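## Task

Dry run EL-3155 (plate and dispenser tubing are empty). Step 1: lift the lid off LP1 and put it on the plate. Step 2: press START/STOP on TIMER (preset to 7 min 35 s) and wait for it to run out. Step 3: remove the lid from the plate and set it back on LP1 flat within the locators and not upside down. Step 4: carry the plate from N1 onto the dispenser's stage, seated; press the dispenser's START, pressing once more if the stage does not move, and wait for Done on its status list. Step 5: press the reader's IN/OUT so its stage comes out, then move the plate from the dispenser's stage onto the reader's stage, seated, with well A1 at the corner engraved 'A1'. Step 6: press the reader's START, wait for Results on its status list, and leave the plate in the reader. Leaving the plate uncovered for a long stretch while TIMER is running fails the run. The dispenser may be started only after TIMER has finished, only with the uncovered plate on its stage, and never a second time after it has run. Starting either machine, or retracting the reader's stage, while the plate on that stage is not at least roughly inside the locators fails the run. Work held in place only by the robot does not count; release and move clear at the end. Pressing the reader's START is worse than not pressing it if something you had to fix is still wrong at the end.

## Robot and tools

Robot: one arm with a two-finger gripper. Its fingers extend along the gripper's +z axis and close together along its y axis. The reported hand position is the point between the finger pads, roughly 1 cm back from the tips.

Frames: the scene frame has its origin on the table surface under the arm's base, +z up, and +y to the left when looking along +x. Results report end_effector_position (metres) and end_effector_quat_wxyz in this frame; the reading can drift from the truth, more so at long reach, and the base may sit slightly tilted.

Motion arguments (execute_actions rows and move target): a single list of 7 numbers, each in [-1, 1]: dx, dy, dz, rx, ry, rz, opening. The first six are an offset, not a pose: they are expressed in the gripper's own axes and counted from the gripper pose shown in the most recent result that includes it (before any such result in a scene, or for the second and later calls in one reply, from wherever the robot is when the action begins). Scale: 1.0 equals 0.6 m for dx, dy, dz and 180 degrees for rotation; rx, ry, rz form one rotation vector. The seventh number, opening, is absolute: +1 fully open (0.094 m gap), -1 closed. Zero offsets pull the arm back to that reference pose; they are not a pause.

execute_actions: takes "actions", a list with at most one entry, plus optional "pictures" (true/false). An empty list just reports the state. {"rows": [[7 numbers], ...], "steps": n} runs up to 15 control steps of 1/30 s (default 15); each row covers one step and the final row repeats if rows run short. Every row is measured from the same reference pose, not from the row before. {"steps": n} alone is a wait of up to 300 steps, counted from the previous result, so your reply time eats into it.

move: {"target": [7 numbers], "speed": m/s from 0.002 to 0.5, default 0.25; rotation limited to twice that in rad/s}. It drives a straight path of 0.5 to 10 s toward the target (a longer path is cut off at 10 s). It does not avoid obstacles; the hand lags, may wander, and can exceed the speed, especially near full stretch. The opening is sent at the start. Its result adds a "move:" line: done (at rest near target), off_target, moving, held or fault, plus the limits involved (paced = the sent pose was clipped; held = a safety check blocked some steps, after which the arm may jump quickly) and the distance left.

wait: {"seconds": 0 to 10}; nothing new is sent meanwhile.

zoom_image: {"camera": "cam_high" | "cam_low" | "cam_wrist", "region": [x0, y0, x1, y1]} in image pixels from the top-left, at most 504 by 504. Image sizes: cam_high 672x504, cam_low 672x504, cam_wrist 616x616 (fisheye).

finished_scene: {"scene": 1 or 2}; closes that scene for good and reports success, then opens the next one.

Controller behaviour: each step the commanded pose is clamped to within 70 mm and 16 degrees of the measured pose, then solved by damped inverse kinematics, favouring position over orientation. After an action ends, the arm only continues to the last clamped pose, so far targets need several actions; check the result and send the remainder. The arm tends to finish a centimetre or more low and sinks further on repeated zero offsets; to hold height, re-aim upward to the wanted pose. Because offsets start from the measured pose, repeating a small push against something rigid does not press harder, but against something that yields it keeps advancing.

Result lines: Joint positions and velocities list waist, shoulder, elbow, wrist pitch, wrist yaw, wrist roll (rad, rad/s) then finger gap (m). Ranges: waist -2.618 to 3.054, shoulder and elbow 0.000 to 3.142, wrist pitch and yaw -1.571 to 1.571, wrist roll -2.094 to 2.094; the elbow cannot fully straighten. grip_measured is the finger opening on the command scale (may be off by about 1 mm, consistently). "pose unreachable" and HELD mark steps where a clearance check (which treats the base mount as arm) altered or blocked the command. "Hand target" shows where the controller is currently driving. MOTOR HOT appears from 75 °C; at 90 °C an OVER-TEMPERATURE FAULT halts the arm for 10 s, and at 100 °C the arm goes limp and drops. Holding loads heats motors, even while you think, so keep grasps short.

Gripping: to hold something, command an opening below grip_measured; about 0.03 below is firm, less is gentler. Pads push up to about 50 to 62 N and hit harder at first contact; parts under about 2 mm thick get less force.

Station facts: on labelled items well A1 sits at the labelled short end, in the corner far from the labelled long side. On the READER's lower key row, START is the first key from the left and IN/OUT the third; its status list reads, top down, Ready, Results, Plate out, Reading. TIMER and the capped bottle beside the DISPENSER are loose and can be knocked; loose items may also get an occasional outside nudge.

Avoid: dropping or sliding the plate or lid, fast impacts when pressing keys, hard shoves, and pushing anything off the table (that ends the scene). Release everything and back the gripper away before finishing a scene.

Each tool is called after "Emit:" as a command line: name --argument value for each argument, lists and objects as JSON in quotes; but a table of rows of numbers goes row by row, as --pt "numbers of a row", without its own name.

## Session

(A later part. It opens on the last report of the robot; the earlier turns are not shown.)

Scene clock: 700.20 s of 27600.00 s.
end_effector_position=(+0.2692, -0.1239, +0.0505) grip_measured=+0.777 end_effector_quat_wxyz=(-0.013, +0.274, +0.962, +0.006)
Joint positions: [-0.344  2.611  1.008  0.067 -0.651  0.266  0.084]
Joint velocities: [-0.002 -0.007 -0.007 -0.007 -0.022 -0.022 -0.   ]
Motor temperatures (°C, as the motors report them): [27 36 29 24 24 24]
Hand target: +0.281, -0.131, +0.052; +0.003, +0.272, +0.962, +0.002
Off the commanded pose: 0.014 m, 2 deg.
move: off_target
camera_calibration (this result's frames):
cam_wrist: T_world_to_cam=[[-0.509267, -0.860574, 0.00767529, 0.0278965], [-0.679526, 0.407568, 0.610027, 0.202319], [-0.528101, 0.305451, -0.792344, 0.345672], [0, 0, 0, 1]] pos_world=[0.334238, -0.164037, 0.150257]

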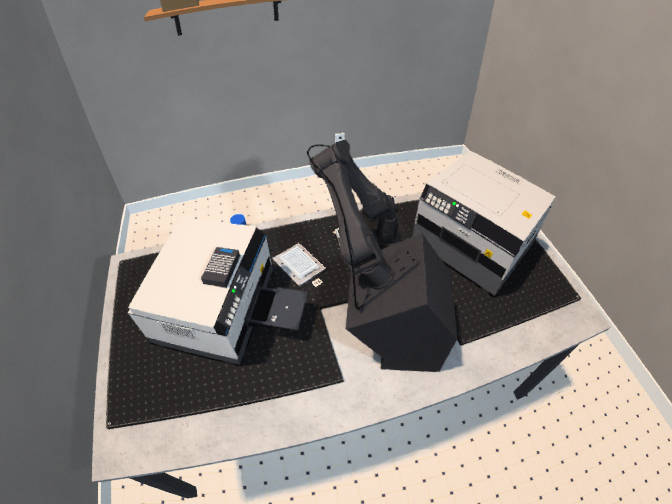

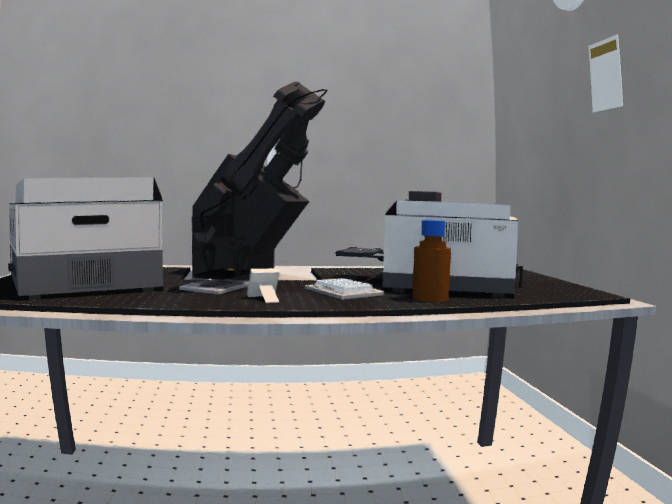

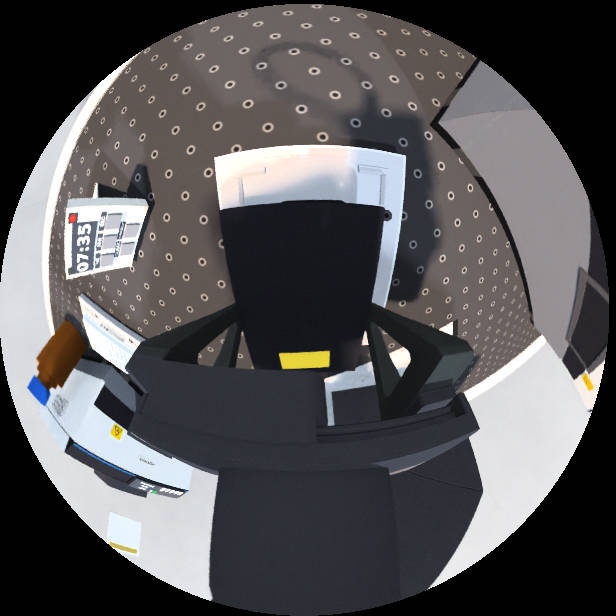

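Emit:
move --target '[-0.052,-0.011,0.012,0,-0.018,-0.005,0.76]' --speed 0.03

Emit:
zoom_image --camera "cam_wrist" --region '[190, 150, 420, 380]'

Scene clock: 704.07 s of 27600.00 s.
end_effector_position=(+0.2808, -0.1334, +0.0393) grip_measured=+0.777 end_effector_quat_wxyz=(-0.005, +0.265, +0.964, +0.005)
Joint positions: [-0.337  2.665  1.074  0.081 -0.649  0.267  0.084]
Joint velocities: [-0.002 -0.002 -0.007  0.037  0.007 -0.007 -0.001]
Motor temperatures (°C, as the motors report them): [28 36 29 24 24 24]
Hand target: +0.292, -0.146, +0.043; +0.014, +0.266, +0.964, -0.002
Off the commanded pose: 0.017 m, 2 deg.
move: off_target
camera_calibration (this result's frames):
cam_wrist: T_world_to_cam=[[-0.493042, -0.869995, 0.00435852, 0.0200153], [-0.696931, 0.397952, 0.596591, 0.225029], [-0.520765, 0.291107, -0.802534, 0.342328], [0, 0, 0, 1]] pos_world=[0.34497, -0.171792, 0.140392]

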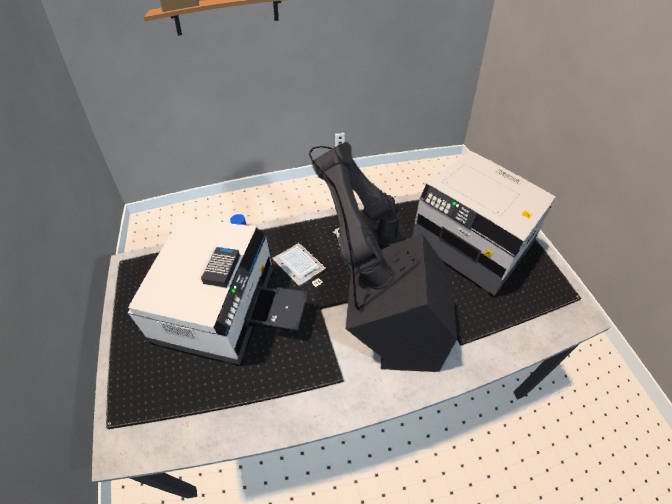

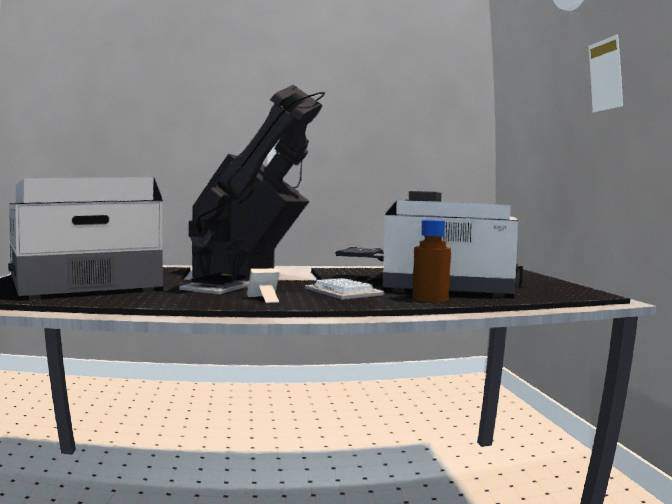

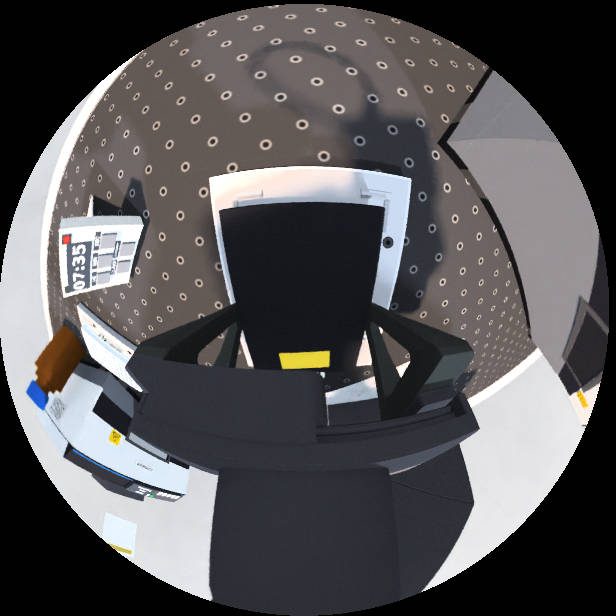

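Region (190, 150, 420, 380) of cam_wrist's 616x616 image, scaled by 2.191, with more detail than that image has.

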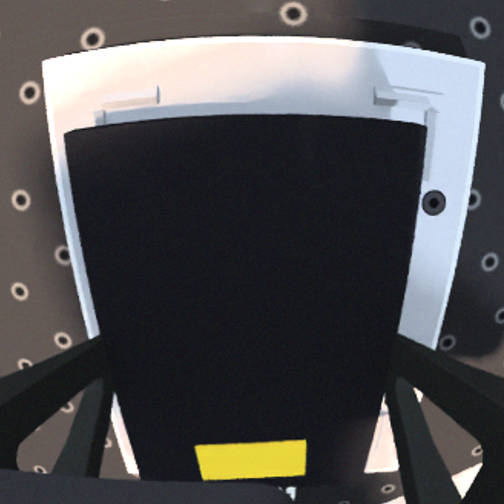

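Emit:
execute_actions --actions '[{"rows":[[-0.03,-0.018,-0.007,0.005,-0.013,0,0.76]]}]'

Emit:
zoom_image --camera "cam_wrist" --region '[190, 150, 420, 380]'

Scene clock: 706.50 s of 27600.00 s.
end_effector_position=(+0.2819, -0.1397, +0.0396) grip_measured=+0.777 end_effector_quat_wxyz=(-0.001, +0.265, +0.964, -0.000)
Joint positions: [-0.348  2.674  1.084  0.081 -0.64   0.259  0.084]
Joint velocities: [-0.007  0.017 -0.012 -0.007  0.007 -0.007 -0.   ]
Motor temperatures (°C, as the motors report them): [28 36 29 24 24 24]
Hand target: +0.291, -0.151, +0.043; +0.013, +0.265, +0.964, -0.008
Off the commanded pose: 0.016 m, 2 deg.
Steps of this call (steps 1 to 58: nothing new was sent; steps 59 to 73: all 15 steps of this action). Readings (end_effector_position):
59: (+0.2808, -0.1336, +0.0394)
60: (+0.2805, -0.1343, +0.0395)
62: (+0.2812, -0.1367, +0.0394)
66: (+0.2818, -0.1396, +0.0396)
73: the state above
camera_calibration (this result's frames):
cam_wrist: T_world_to_cam=[[-0.492909, -0.869991, 0.0124841, 0.0146901], [-0.699566, 0.404801, 0.588849, 0.230157], [-0.517347, 0.281516, -0.808146, 0.342852], [0, 0, 0, 1]] pos_world=[0.345624, -0.176906, 0.141363]

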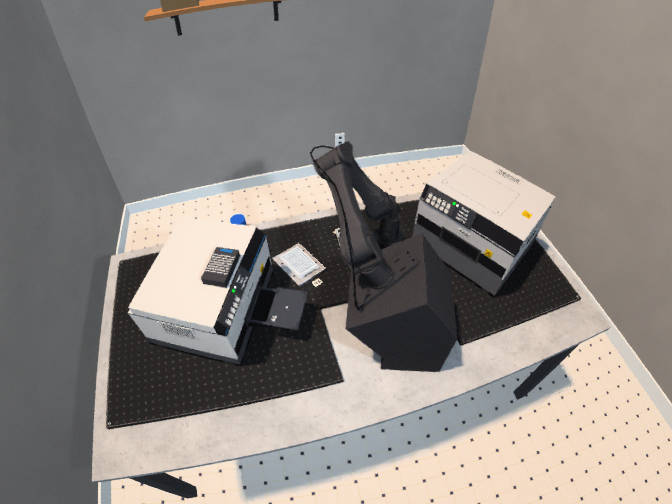

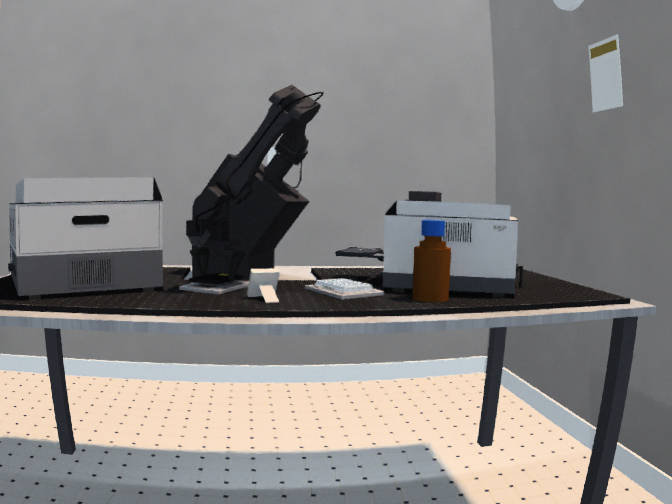

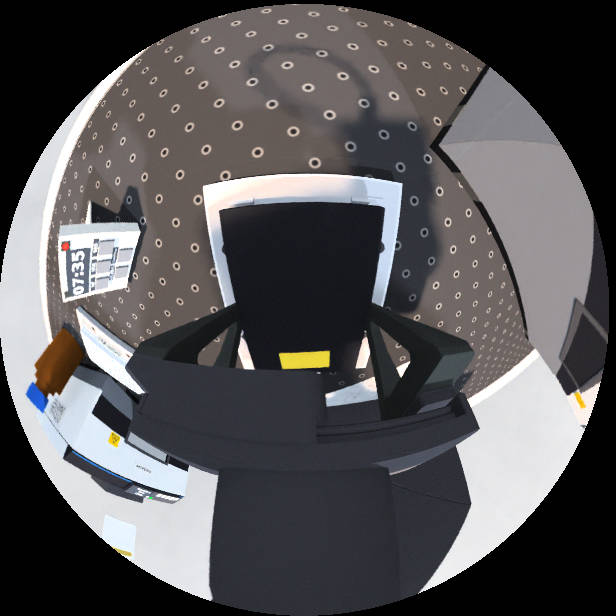

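Region (190, 150, 420, 380) of cam_wrist's 616x616 image, scaled by 2.191, with more detail than that image has.

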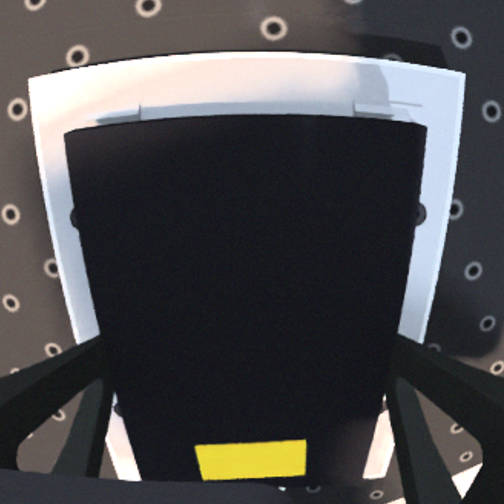

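Emit:
execute_actions --actions '[{"rows":[[-0.02,-0.005,0.005,0.002,-0.01,0.003,0.76]]}]'

Emit:
zoom_image --camera "cam_wrist" --region '[190, 150, 420, 380]'

Scene clock: 709.07 s of 27600.00 s.
end_effector_position=(+0.2790, -0.1401, +0.0354) grip_measured=+0.777 end_effector_quat_wxyz=(-0.002, +0.271, +0.962, -0.000)
Joint positions: [-0.343  2.688  1.084  0.095 -0.639  0.278  0.084]
Joint velocities: [ 0.007  0.017 -0.002 -0.007  0.007 -0.007  0.   ]
Motor temperatures (°C, as the motors report them): [28 36 29 24 24 24]
Hand target: +0.291, -0.148, +0.037; +0.013, +0.269, +0.963, -0.007
Off the commanded pose: 0.014 m, 2 deg.
Steps of this call (steps 1 to 62: nothing new was sent; steps 63 to 77: all 15 steps of this action). Readings (end_effector_position):
63: (+0.2818, -0.1398, +0.0393)
64: (+0.2818, -0.1400, +0.0386)
66: (+0.2805, -0.1400, +0.0371)
70: (+0.2783, -0.1399, +0.0354)
77: the state above
camera_calibration (this result's frames):
cam_wrist: T_world_to_cam=[[-0.505353, -0.862798, 0.0141011, 0.0173929], [-0.691719, 0.414811, 0.591149, 0.229905], [-0.515891, 0.288985, -0.806439, 0.338679], [0, 0, 0, 1]] pos_world=[0.342541, -0.178234, 0.136971]

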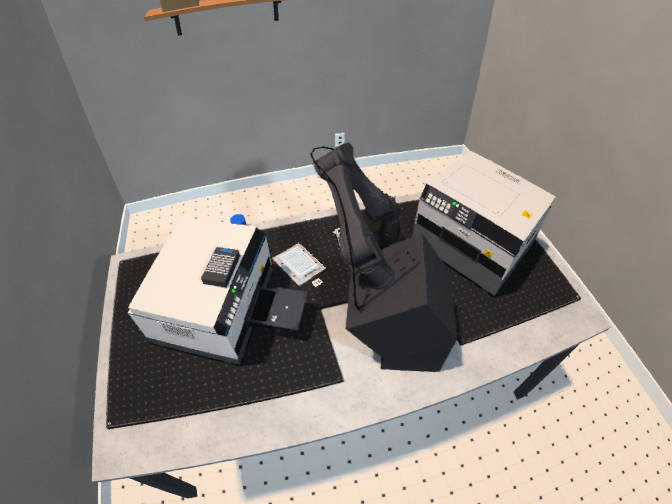

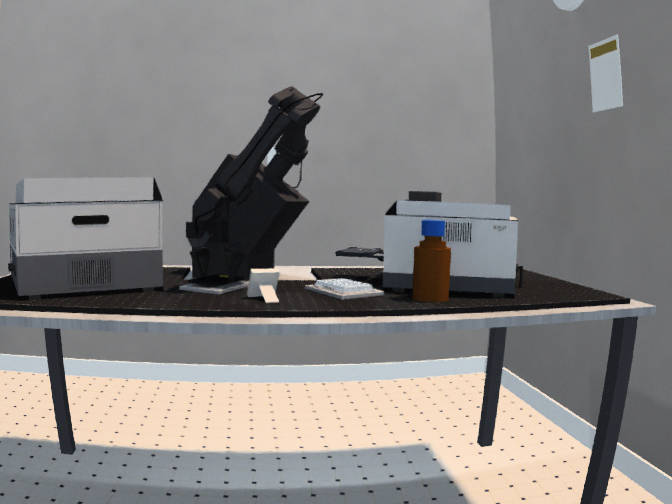

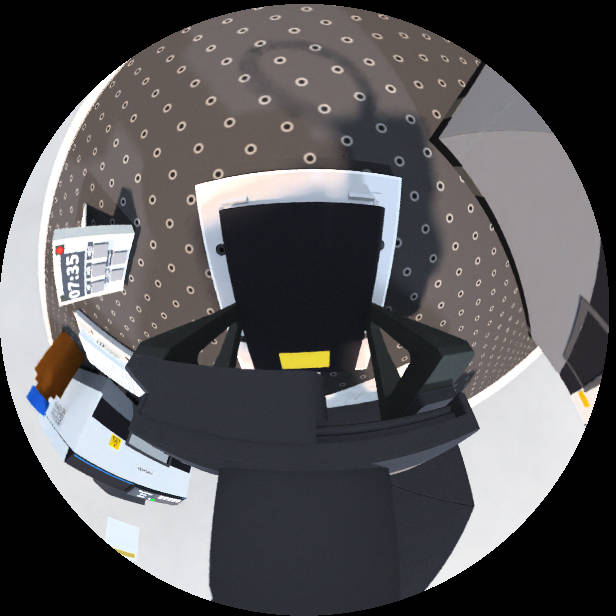

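Region (190, 150, 420, 380) of cam_wrist's 616x616 image, scaled by 2.191, with more detail than that image has.

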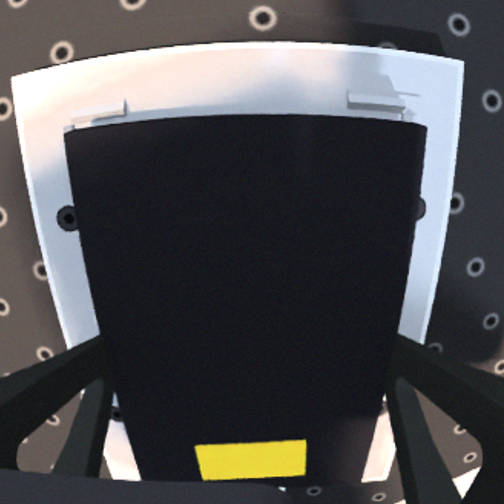

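Emit:
execute_actions --actions '[{"rows":[[-0.023,0.002,-0.003,0.002,-0.01,-0.004,0.76]]}]'

Emit:
zoom_image --camera "cam_wrist" --region '[190, 150, 420, 380]'

Scene clock: 711.30 s of 27600.00 s.
end_effector_position=(+0.2790, -0.1389, +0.0345) grip_measured=+0.777 end_effector_quat_wxyz=(-0.004, +0.270, +0.963, -0.001)
Joint positions: [-0.338  2.688  1.084  0.095 -0.638  0.279  0.084]
Joint velocities: [-0.012 -0.002 -0.017  0.007 -0.066 -0.037 -0.   ]
Motor temperatures (°C, as the motors report them): [28 36 29 24 24 24]
Hand target: +0.291, -0.146, +0.038; +0.012, +0.265, +0.964, -0.008
Off the commanded pose: 0.015 m, 2 deg.
Steps of this call (steps 1 to 52: nothing new was sent; steps 53 to 67: all 15 steps of this action). Readings (end_effector_position):
53: (+0.2792, -0.1401, +0.0353)
54: (+0.2791, -0.1399, +0.0352)
56: (+0.2790, -0.1394, +0.0348)
60: (+0.2790, -0.1389, +0.0345)
67: the state above
camera_calibration (this result's frames):
cam_wrist: T_world_to_cam=[[-0.502151, -0.864648, 0.0151162, 0.0172517], [-0.691832, 0.412152, 0.592874, 0.229513], [-0.518857, 0.287254, -0.805154, 0.338097], [0, 0, 0, 1]] pos_world=[0.342871, -0.176797, 0.135887]

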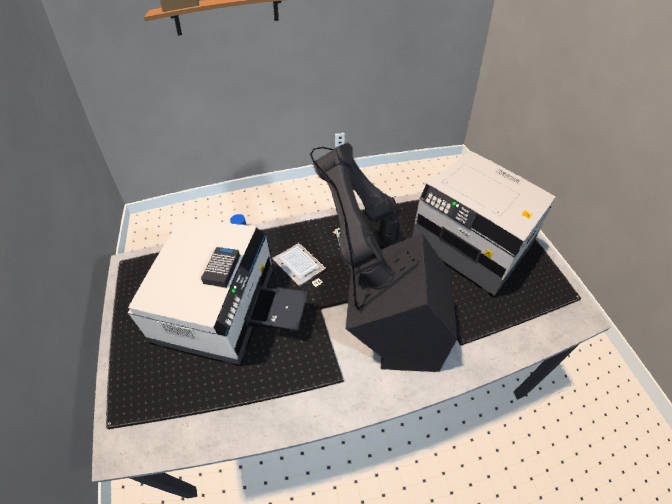

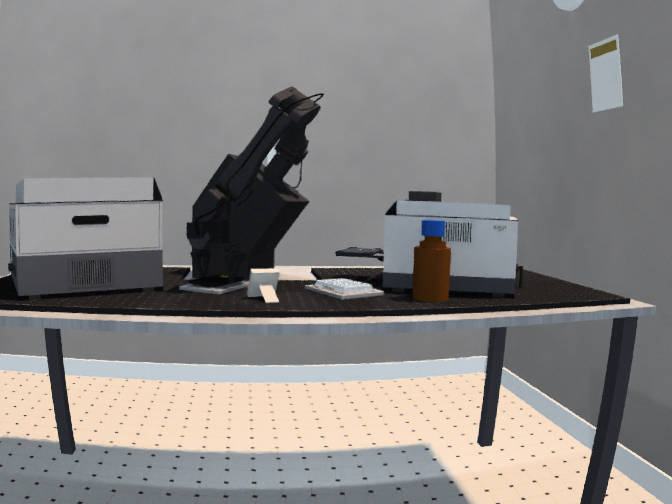

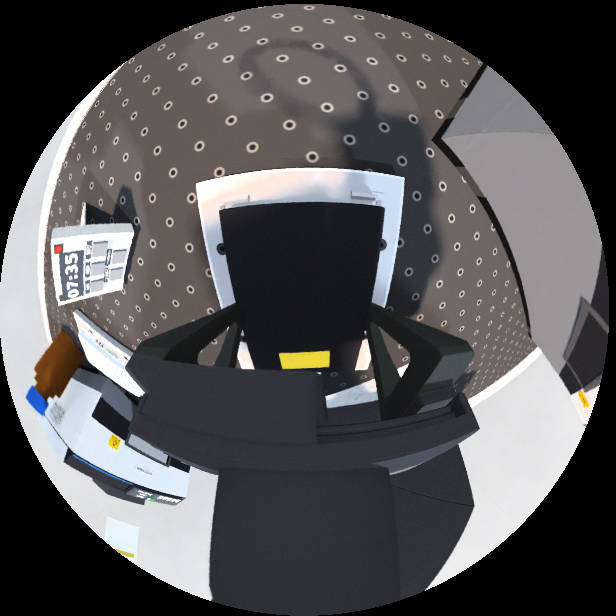

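Region (190, 150, 420, 380) of cam_wrist's 616x616 image, scaled by 2.191, with more detail than that image has.

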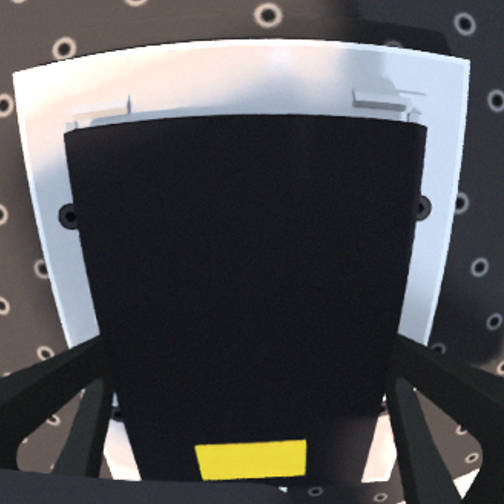

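Another mm +gy and a mm −gx.

Emit:
execute_actions --actions '[{"rows":[[-0.026,0.003,-0.004,0.002,-0.013,-0.004,0.76]]}]'

Emit:
zoom_image --camera "cam_wrist" --region '[190, 150, 420, 380]'

Scene clock: 713.70 s of 27600.00 s.
end_effector_position=(+0.2800, -0.1384, +0.0335) grip_measured=+0.777 end_effector_quat_wxyz=(-0.003, +0.268, +0.964, -0.002)
Joint positions: [-0.332  2.688  1.084  0.102 -0.634  0.283  0.084]
Joint velocities: [ 0.002 -0.007  0.007  0.037 -0.007  0.022  0.   ]
Motor temperatures (°C, as the motors report them): [29 36 29 24 24 24]
Hand target: +0.293, -0.145, +0.037; +0.015, +0.264, +0.964, -0.009
Off the commanded pose: 0.015 m, 2 deg.
Steps of this call (steps 1 to 57: nothing new was sent; steps 58 to 72: all 15 steps of this action). Readings (end_effector_position):
58: (+0.2791, -0.1390, +0.0344)
59: (+0.2792, -0.1389, +0.0343)
61: (+0.2795, -0.1386, +0.0338)
65: (+0.2798, -0.1382, +0.0335)
72: the state above
camera_calibration (this result's frames):
cam_wrist: T_world_to_cam=[[-0.498401, -0.866762, 0.0179092, 0.0167439], [-0.694261, 0.411412, 0.590544, 0.231233], [-0.519229, 0.281894, -0.806807, 0.33707], [0, 0, 0, 1]] pos_world=[0.343898, -0.175637, 0.135098]

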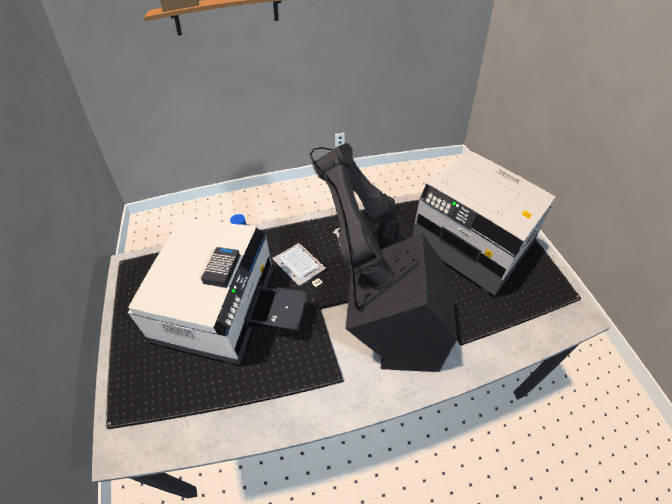

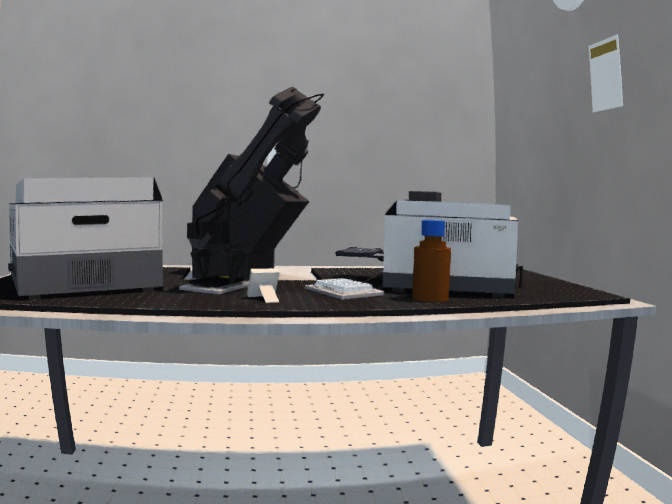

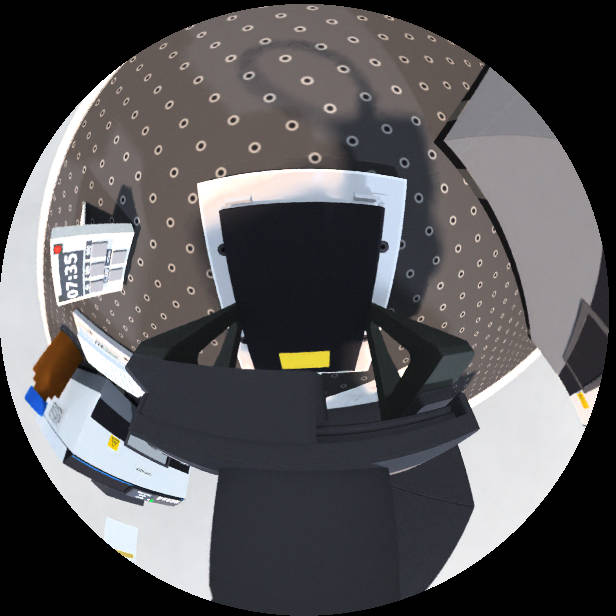

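Region (190, 150, 420, 380) of cam_wrist's 616x616 image, scaled by 2.191, with more detail than that image has.

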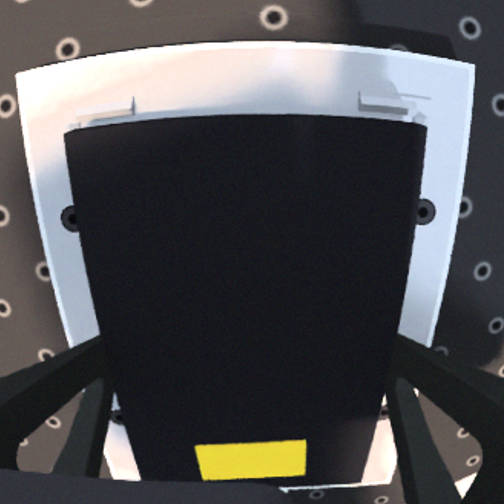

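Release.

Emit:
execute_actions --actions '[{"rows":[[-0.023,0,-0.006,0.001,-0.011,-0.002,0.79],[-0.023,0,-0.006,0.001,-0.011,-0.002,0.82],[-0.023,0,-0.006,0.001,-0.011,-0.002,0.88],[-0.023,0,-0.006,0.001,-0.011,-0.002,0.95]]}]' --pictures false

Emit:
move --target '[0.04,0,-0.17,0,0,0,1]' --speed 0.08

Emit:
zoom_image --camera "cam_wrist" --region '[220, 140, 390, 310]'

Emit:
zoom_image --camera "cam_low" --region '[170, 260, 260, 305]'

Scene clock: 717.97 s of 27600.00 s.
end_effector_position=(+0.2800, -0.1384, +0.0335) grip_measured=+0.947 end_effector_quat_wxyz=(-0.002, +0.268, +0.964, -0.002)
Joint positions: [-0.332  2.688  1.084  0.102 -0.634  0.283  0.091]
Joint velocities: [ 0.007 -0.022 -0.032  0.051  0.007  0.066 -0.   ]
Motor temperatures (°C, as the motors report them): [29 36 29 24 24 24]
Hand target: +0.292, -0.145, +0.037; +0.014, +0.264, +0.964, -0.008
Off the commanded pose: 0.014 m, 2 deg.
Steps of this call (steps 1 to 113: nothing new was sent; steps 114 to 128: all 15 steps of this action). Readings (end_effector_position):
114: (+0.2800, -0.1384, +0.0335)
115: (+0.2800, -0.1384, +0.0335)
117: (+0.2800, -0.1384, +0.0335)
121: (+0.2800, -0.1384, +0.0335)
128: the state above

Scene clock: 720.03 s of 27600.00 s.
end_effector_position=(+0.2631, -0.1236, +0.1275) grip_measured=+1.000 end_effector_quat_wxyz=(-0.006, +0.262, +0.965, -0.002)
Joint positions: [-0.497  2.366  0.915 -0.18  -0.634  0.061  0.094]
Joint velocities: [ 0.007 -0.032 -0.007  0.022 -0.007 -0.022  0.   ]
Motor temperatures (°C, as the motors report them): [29 36 29 24 24 24]
Hand target: +0.260, -0.124, +0.134; -0.001, +0.267, +0.964, -0.000
Off the commanded pose: 0.009 m, 1 deg.
move: done
camera_calibration (this result's frames):
cam_wrist: T_world_to_cam=[[-0.488026, -0.872609, 0.0195729, 0.0158713], [-0.694961, 0.402044, 0.596147, 0.156189], [-0.528072, 0.277333, -0.802637, 0.401225], [0, 0, 0, 1]] pos_world=[0.328167, -0.160218, 0.228616]

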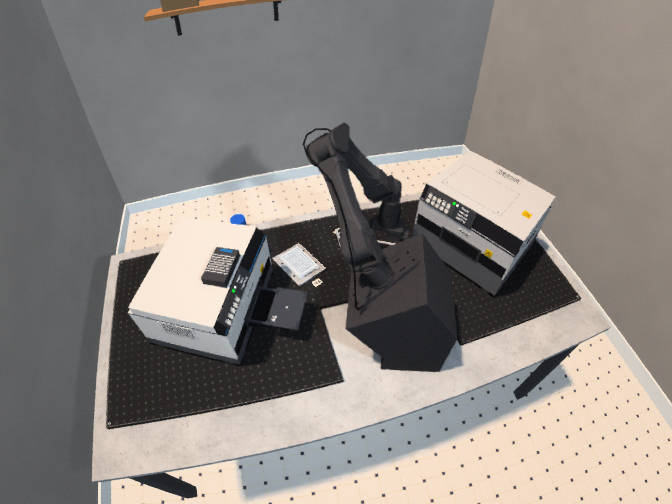

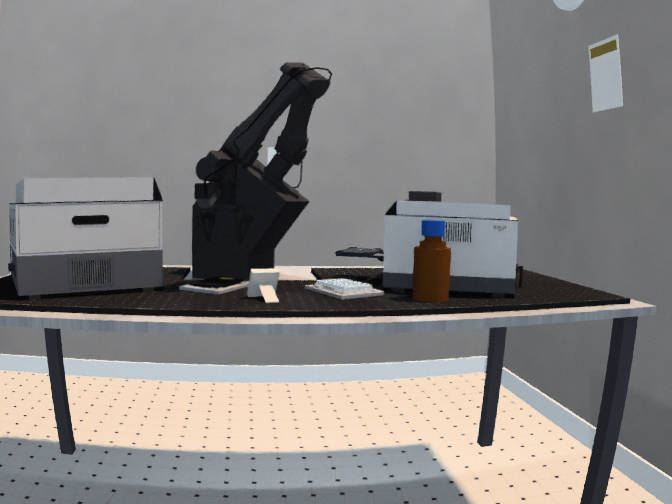

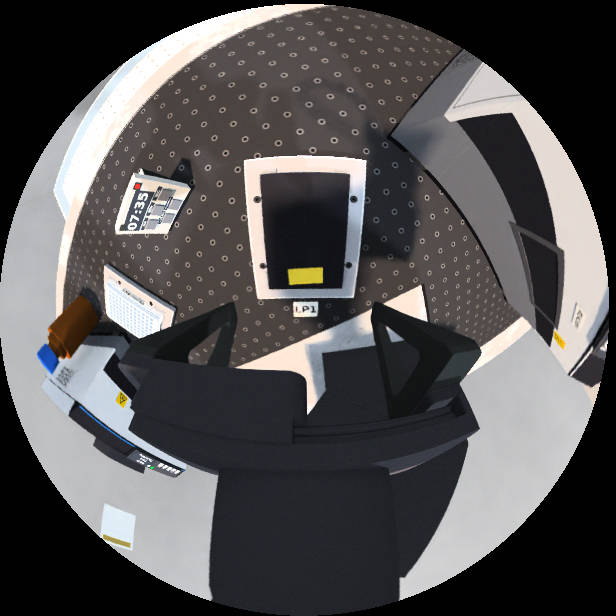

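Region (220, 140, 390, 310) of cam_wrist's 616x616 image, scaled by 2.965, with more detail than that image has.

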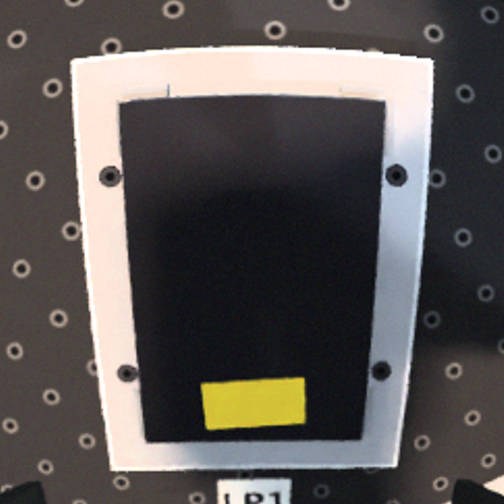

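Region (170, 260, 260, 305) of cam_low's 672x504 image, scaled by 5.600, with more detail than that image has.

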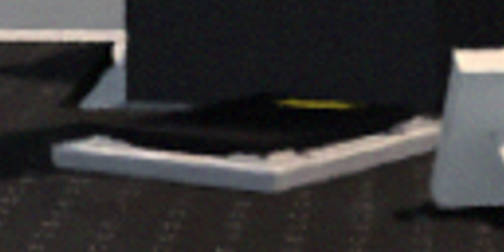

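Emit:
move --target '[0.108,0.5,0.07,0,0,-0.299,1]' --speed 0.2

Scene clock: 725.03 s of 27600.00 s.
end_effector_position=(+0.3445, +0.1603, +0.0748) grip_measured=+1.000 end_effector_quat_wxyz=(-0.026, -0.201, +0.979, -0.002)
Joint positions: [ 0.322  2.047  1.144 -0.25  -0.461  0.055  0.094]
Joint velocities: [ 0.007 -0.002 -0.012 -0.007  0.037  0.007  0.   ]
Motor temperatures (°C, as the motors report them): [29 37 29 24 24 24]
Hand target: +0.357, +0.161, +0.080; -0.012, -0.205, +0.979, -0.007
Off the commanded pose: 0.018 m, 2 deg.
move: off_target
camera_calibration (this result's frames):
cam_wrist: T_world_to_cam=[[0.412451, -0.910967, 0.00483839, 0.00135381], [-0.709976, -0.318113, 0.628282, 0.248289], [-0.570805, -0.262571, -0.777971, 0.422583], [0, 0, 0, 1]] pos_world=[0.416933, 0.191175, 0.172755]

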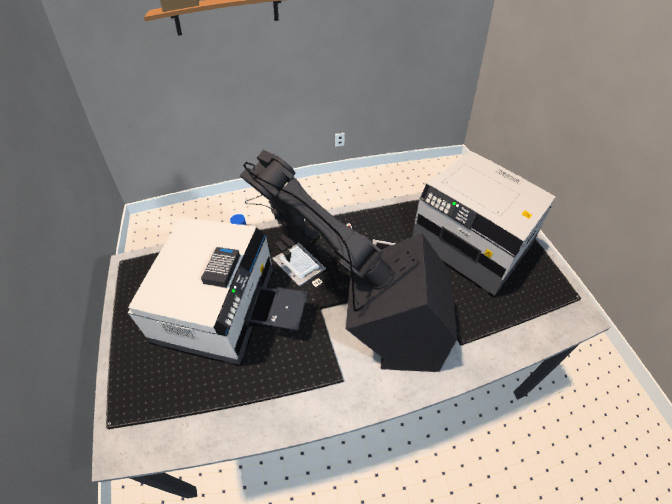

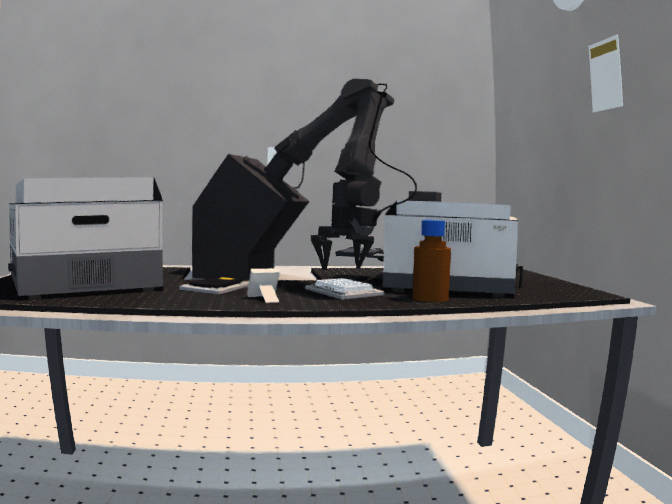

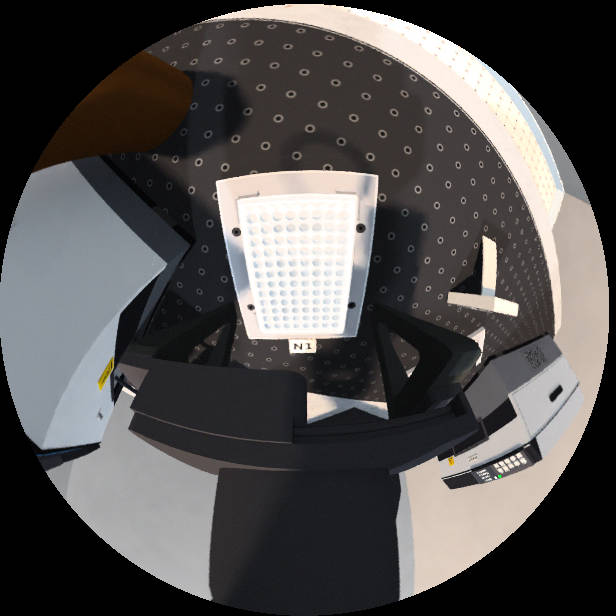

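Emit:
move --target '[-0.016,0.005,0.062,0.004,-0.02,-0.002,1]' --speed 0.04

Emit:
zoom_image --camera "cam_low" --region '[295, 250, 395, 310]'

Scene clock: 729.87 s of 27600.00 s.
end_effector_position=(+0.3449, +0.1680, +0.0371) grip_measured=+1.000 end_effector_quat_wxyz=(-0.003, -0.208, +0.978, +0.002)
Joint positions: [ 0.383  2.144  1.144 -0.077 -0.428  0.124  0.094]
Joint velocities: [ 0.007 -0.007  0.002  0.022  0.022 -0.051  0.   ]
Motor temperatures (°C, as the motors report them): [28 37 29 24 24 24]
Hand target: +0.351, +0.166, +0.037; +0.006, -0.205, +0.979, -0.003
Off the commanded pose: 0.006 m, 1 deg.
move: done
camera_calibration (this result's frames):
cam_wrist: T_world_to_cam=[[0.424392, -0.905453, 0.00684753, 0.00332387], [-0.731374, -0.338323, 0.59214, 0.286839], [-0.533838, -0.256308, -0.805806, 0.382734], [0, 0, 0, 1]] pos_world=[0.412694, 0.198151, 0.138538]

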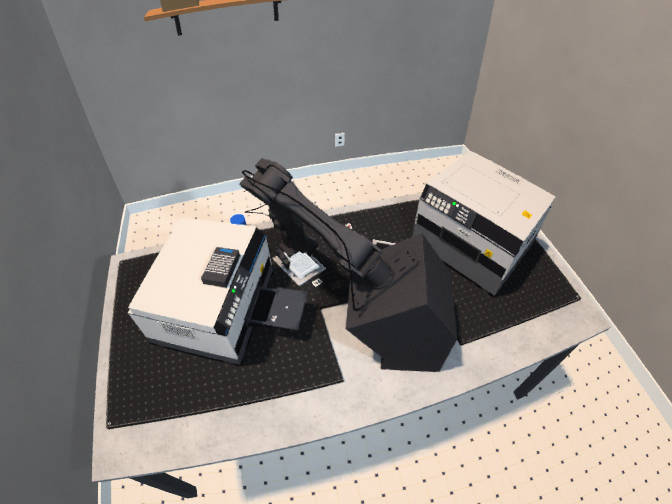

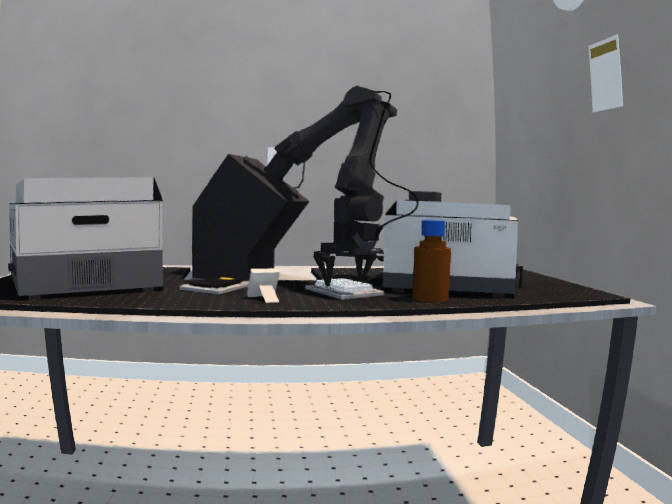

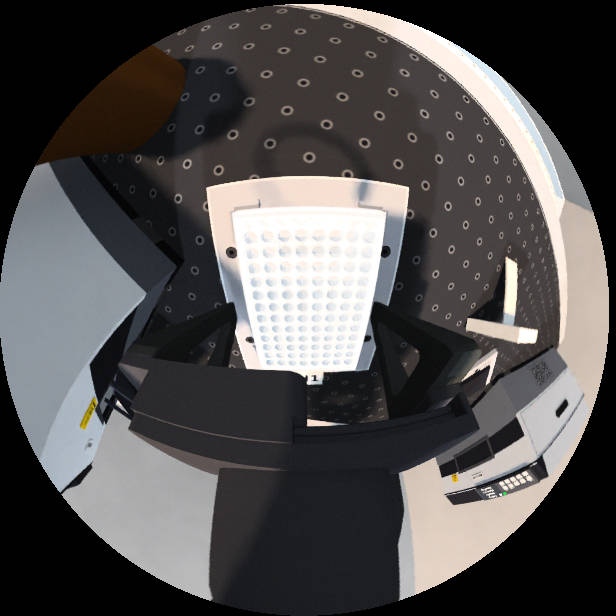

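Region (295, 250, 395, 310) of cam_low's 672x504 image, scaled by 5.040, with more detail than that image has; it fills the top 302 rows of this view, and the rest is white.

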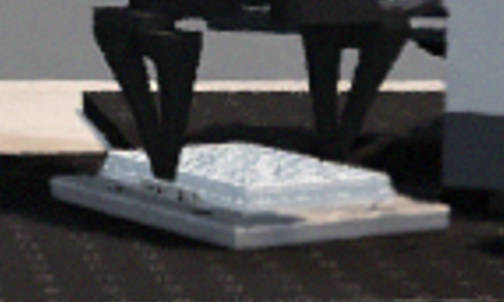

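Need −3 mm gy, −2.5 mm z.

Emit:
execute_actions --actions '[{"rows":[[-0.006,-0.014,0.004,0.006,-0.006,0.005,1]]}]'

Scene clock: 732.10 s of 27600.00 s.
end_effector_position=(+0.3453, +0.1658, +0.0340) grip_measured=+1.000 end_effector_quat_wxyz=(-0.002, -0.205, +0.979, +0.000)
Joint positions: [ 0.383  2.155  1.144 -0.064 -0.424  0.131  0.094]
Joint velocities: [-0.002 -0.007 -0.002 -0.007  0.037 -0.007  0.   ]
Motor temperatures (°C, as the motors report them): [28 37 29 24 24 24]
Hand target: +0.351, +0.162, +0.035; +0.007, -0.200, +0.980, -0.005
Off the commanded pose: 0.007 m, 1 deg.
Steps of this call (steps 1 to 52: nothing new was sent; steps 53 to 67: all 15 steps of this action). Readings (end_effector_position):
53: (+0.3453, +0.1680, +0.0369)
54: (+0.3456, +0.1678, +0.0363)
56: (+0.3455, +0.1670, +0.0352)
60: (+0.3448, +0.1656, +0.0340)
67: the state above
camera_calibration (this result's frames):
cam_wrist: T_world_to_cam=[[0.41886, -0.907986, 0.0108624, 0.00331393], [-0.735565, -0.332258, 0.59038, 0.288707], [-0.532448, -0.255276, -0.807052, 0.379243], [0, 0, 0, 1]] pos_world=[0.412902, 0.195746, 0.135586]

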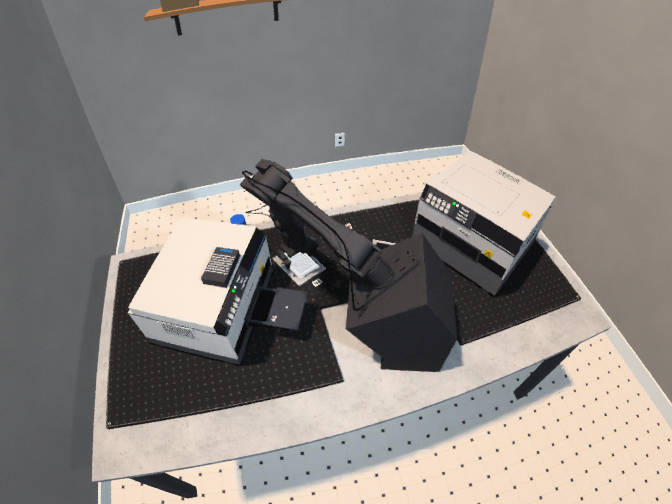

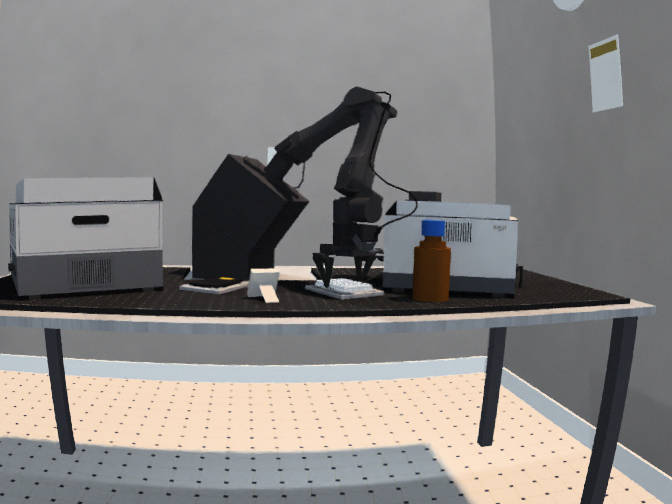

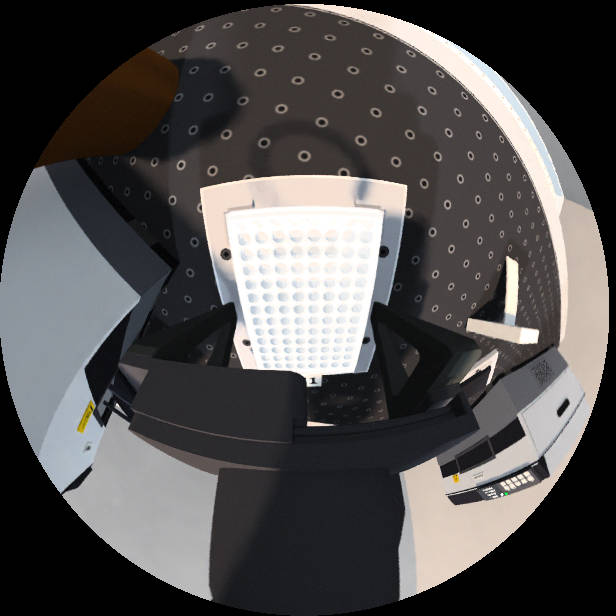

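Emit:
execute_actions --actions '[{"rows":[[-0.005,-0.011,-0.003,0.005,-0.005,0.003,0.93],[-0.005,-0.011,-0.003,0.005,-0.005,0.003,0.87],[-0.005,-0.011,-0.003,0.005,-0.005,0.003,0.82],[-0.005,-0.011,-0.003,0.005,-0.005,0.003,0.79],[-0.005,-0.011,-0.003,0.005,-0.005,0.003,0.76],[-0.005,-0.011,-0.003,0.005,-0.005,0.003,0.74],[-0.005,-0.011,-0.003,0.005,-0.005,0.003,0.72],[-0.005,-0.011,-0.003,0.005,-0.005,0.003,0.70],[-0.005,-0.011,-0.003,0.005,-0.005,0.003,0.68]]}]' --pictures false

Scene clock: 736.07 s of 27600.00 s.
end_effector_position=(+0.3460, +0.1651, +0.0340) grip_measured=+0.721 end_effector_quat_wxyz=(-0.001, -0.205, +0.979, -0.002)
Joint positions: [ 0.383  2.155  1.144 -0.063 -0.419  0.131  0.081]
Joint velocities: [ 0.012 -0.017 -0.012 -0.022  0.022 -0.022 -0.   ]
Motor temperatures (°C, as the motors report them): [28 37 29 24 24 24]
Hand target: +0.351, +0.161, +0.036; +0.007, -0.200, +0.980, -0.006
Off the commanded pose: 0.007 m, 1 deg.
Steps of this call (steps 1 to 104: nothing new was sent; steps 105 to 119: all 15 steps of this action). Readings (end_effector_position):
105: (+0.3455, +0.1658, +0.0340)
106: (+0.3455, +0.1658, +0.0340)
108: (+0.3458, +0.1652, +0.0340)
112: (+0.3459, +0.1651, +0.0340)
119: the state above


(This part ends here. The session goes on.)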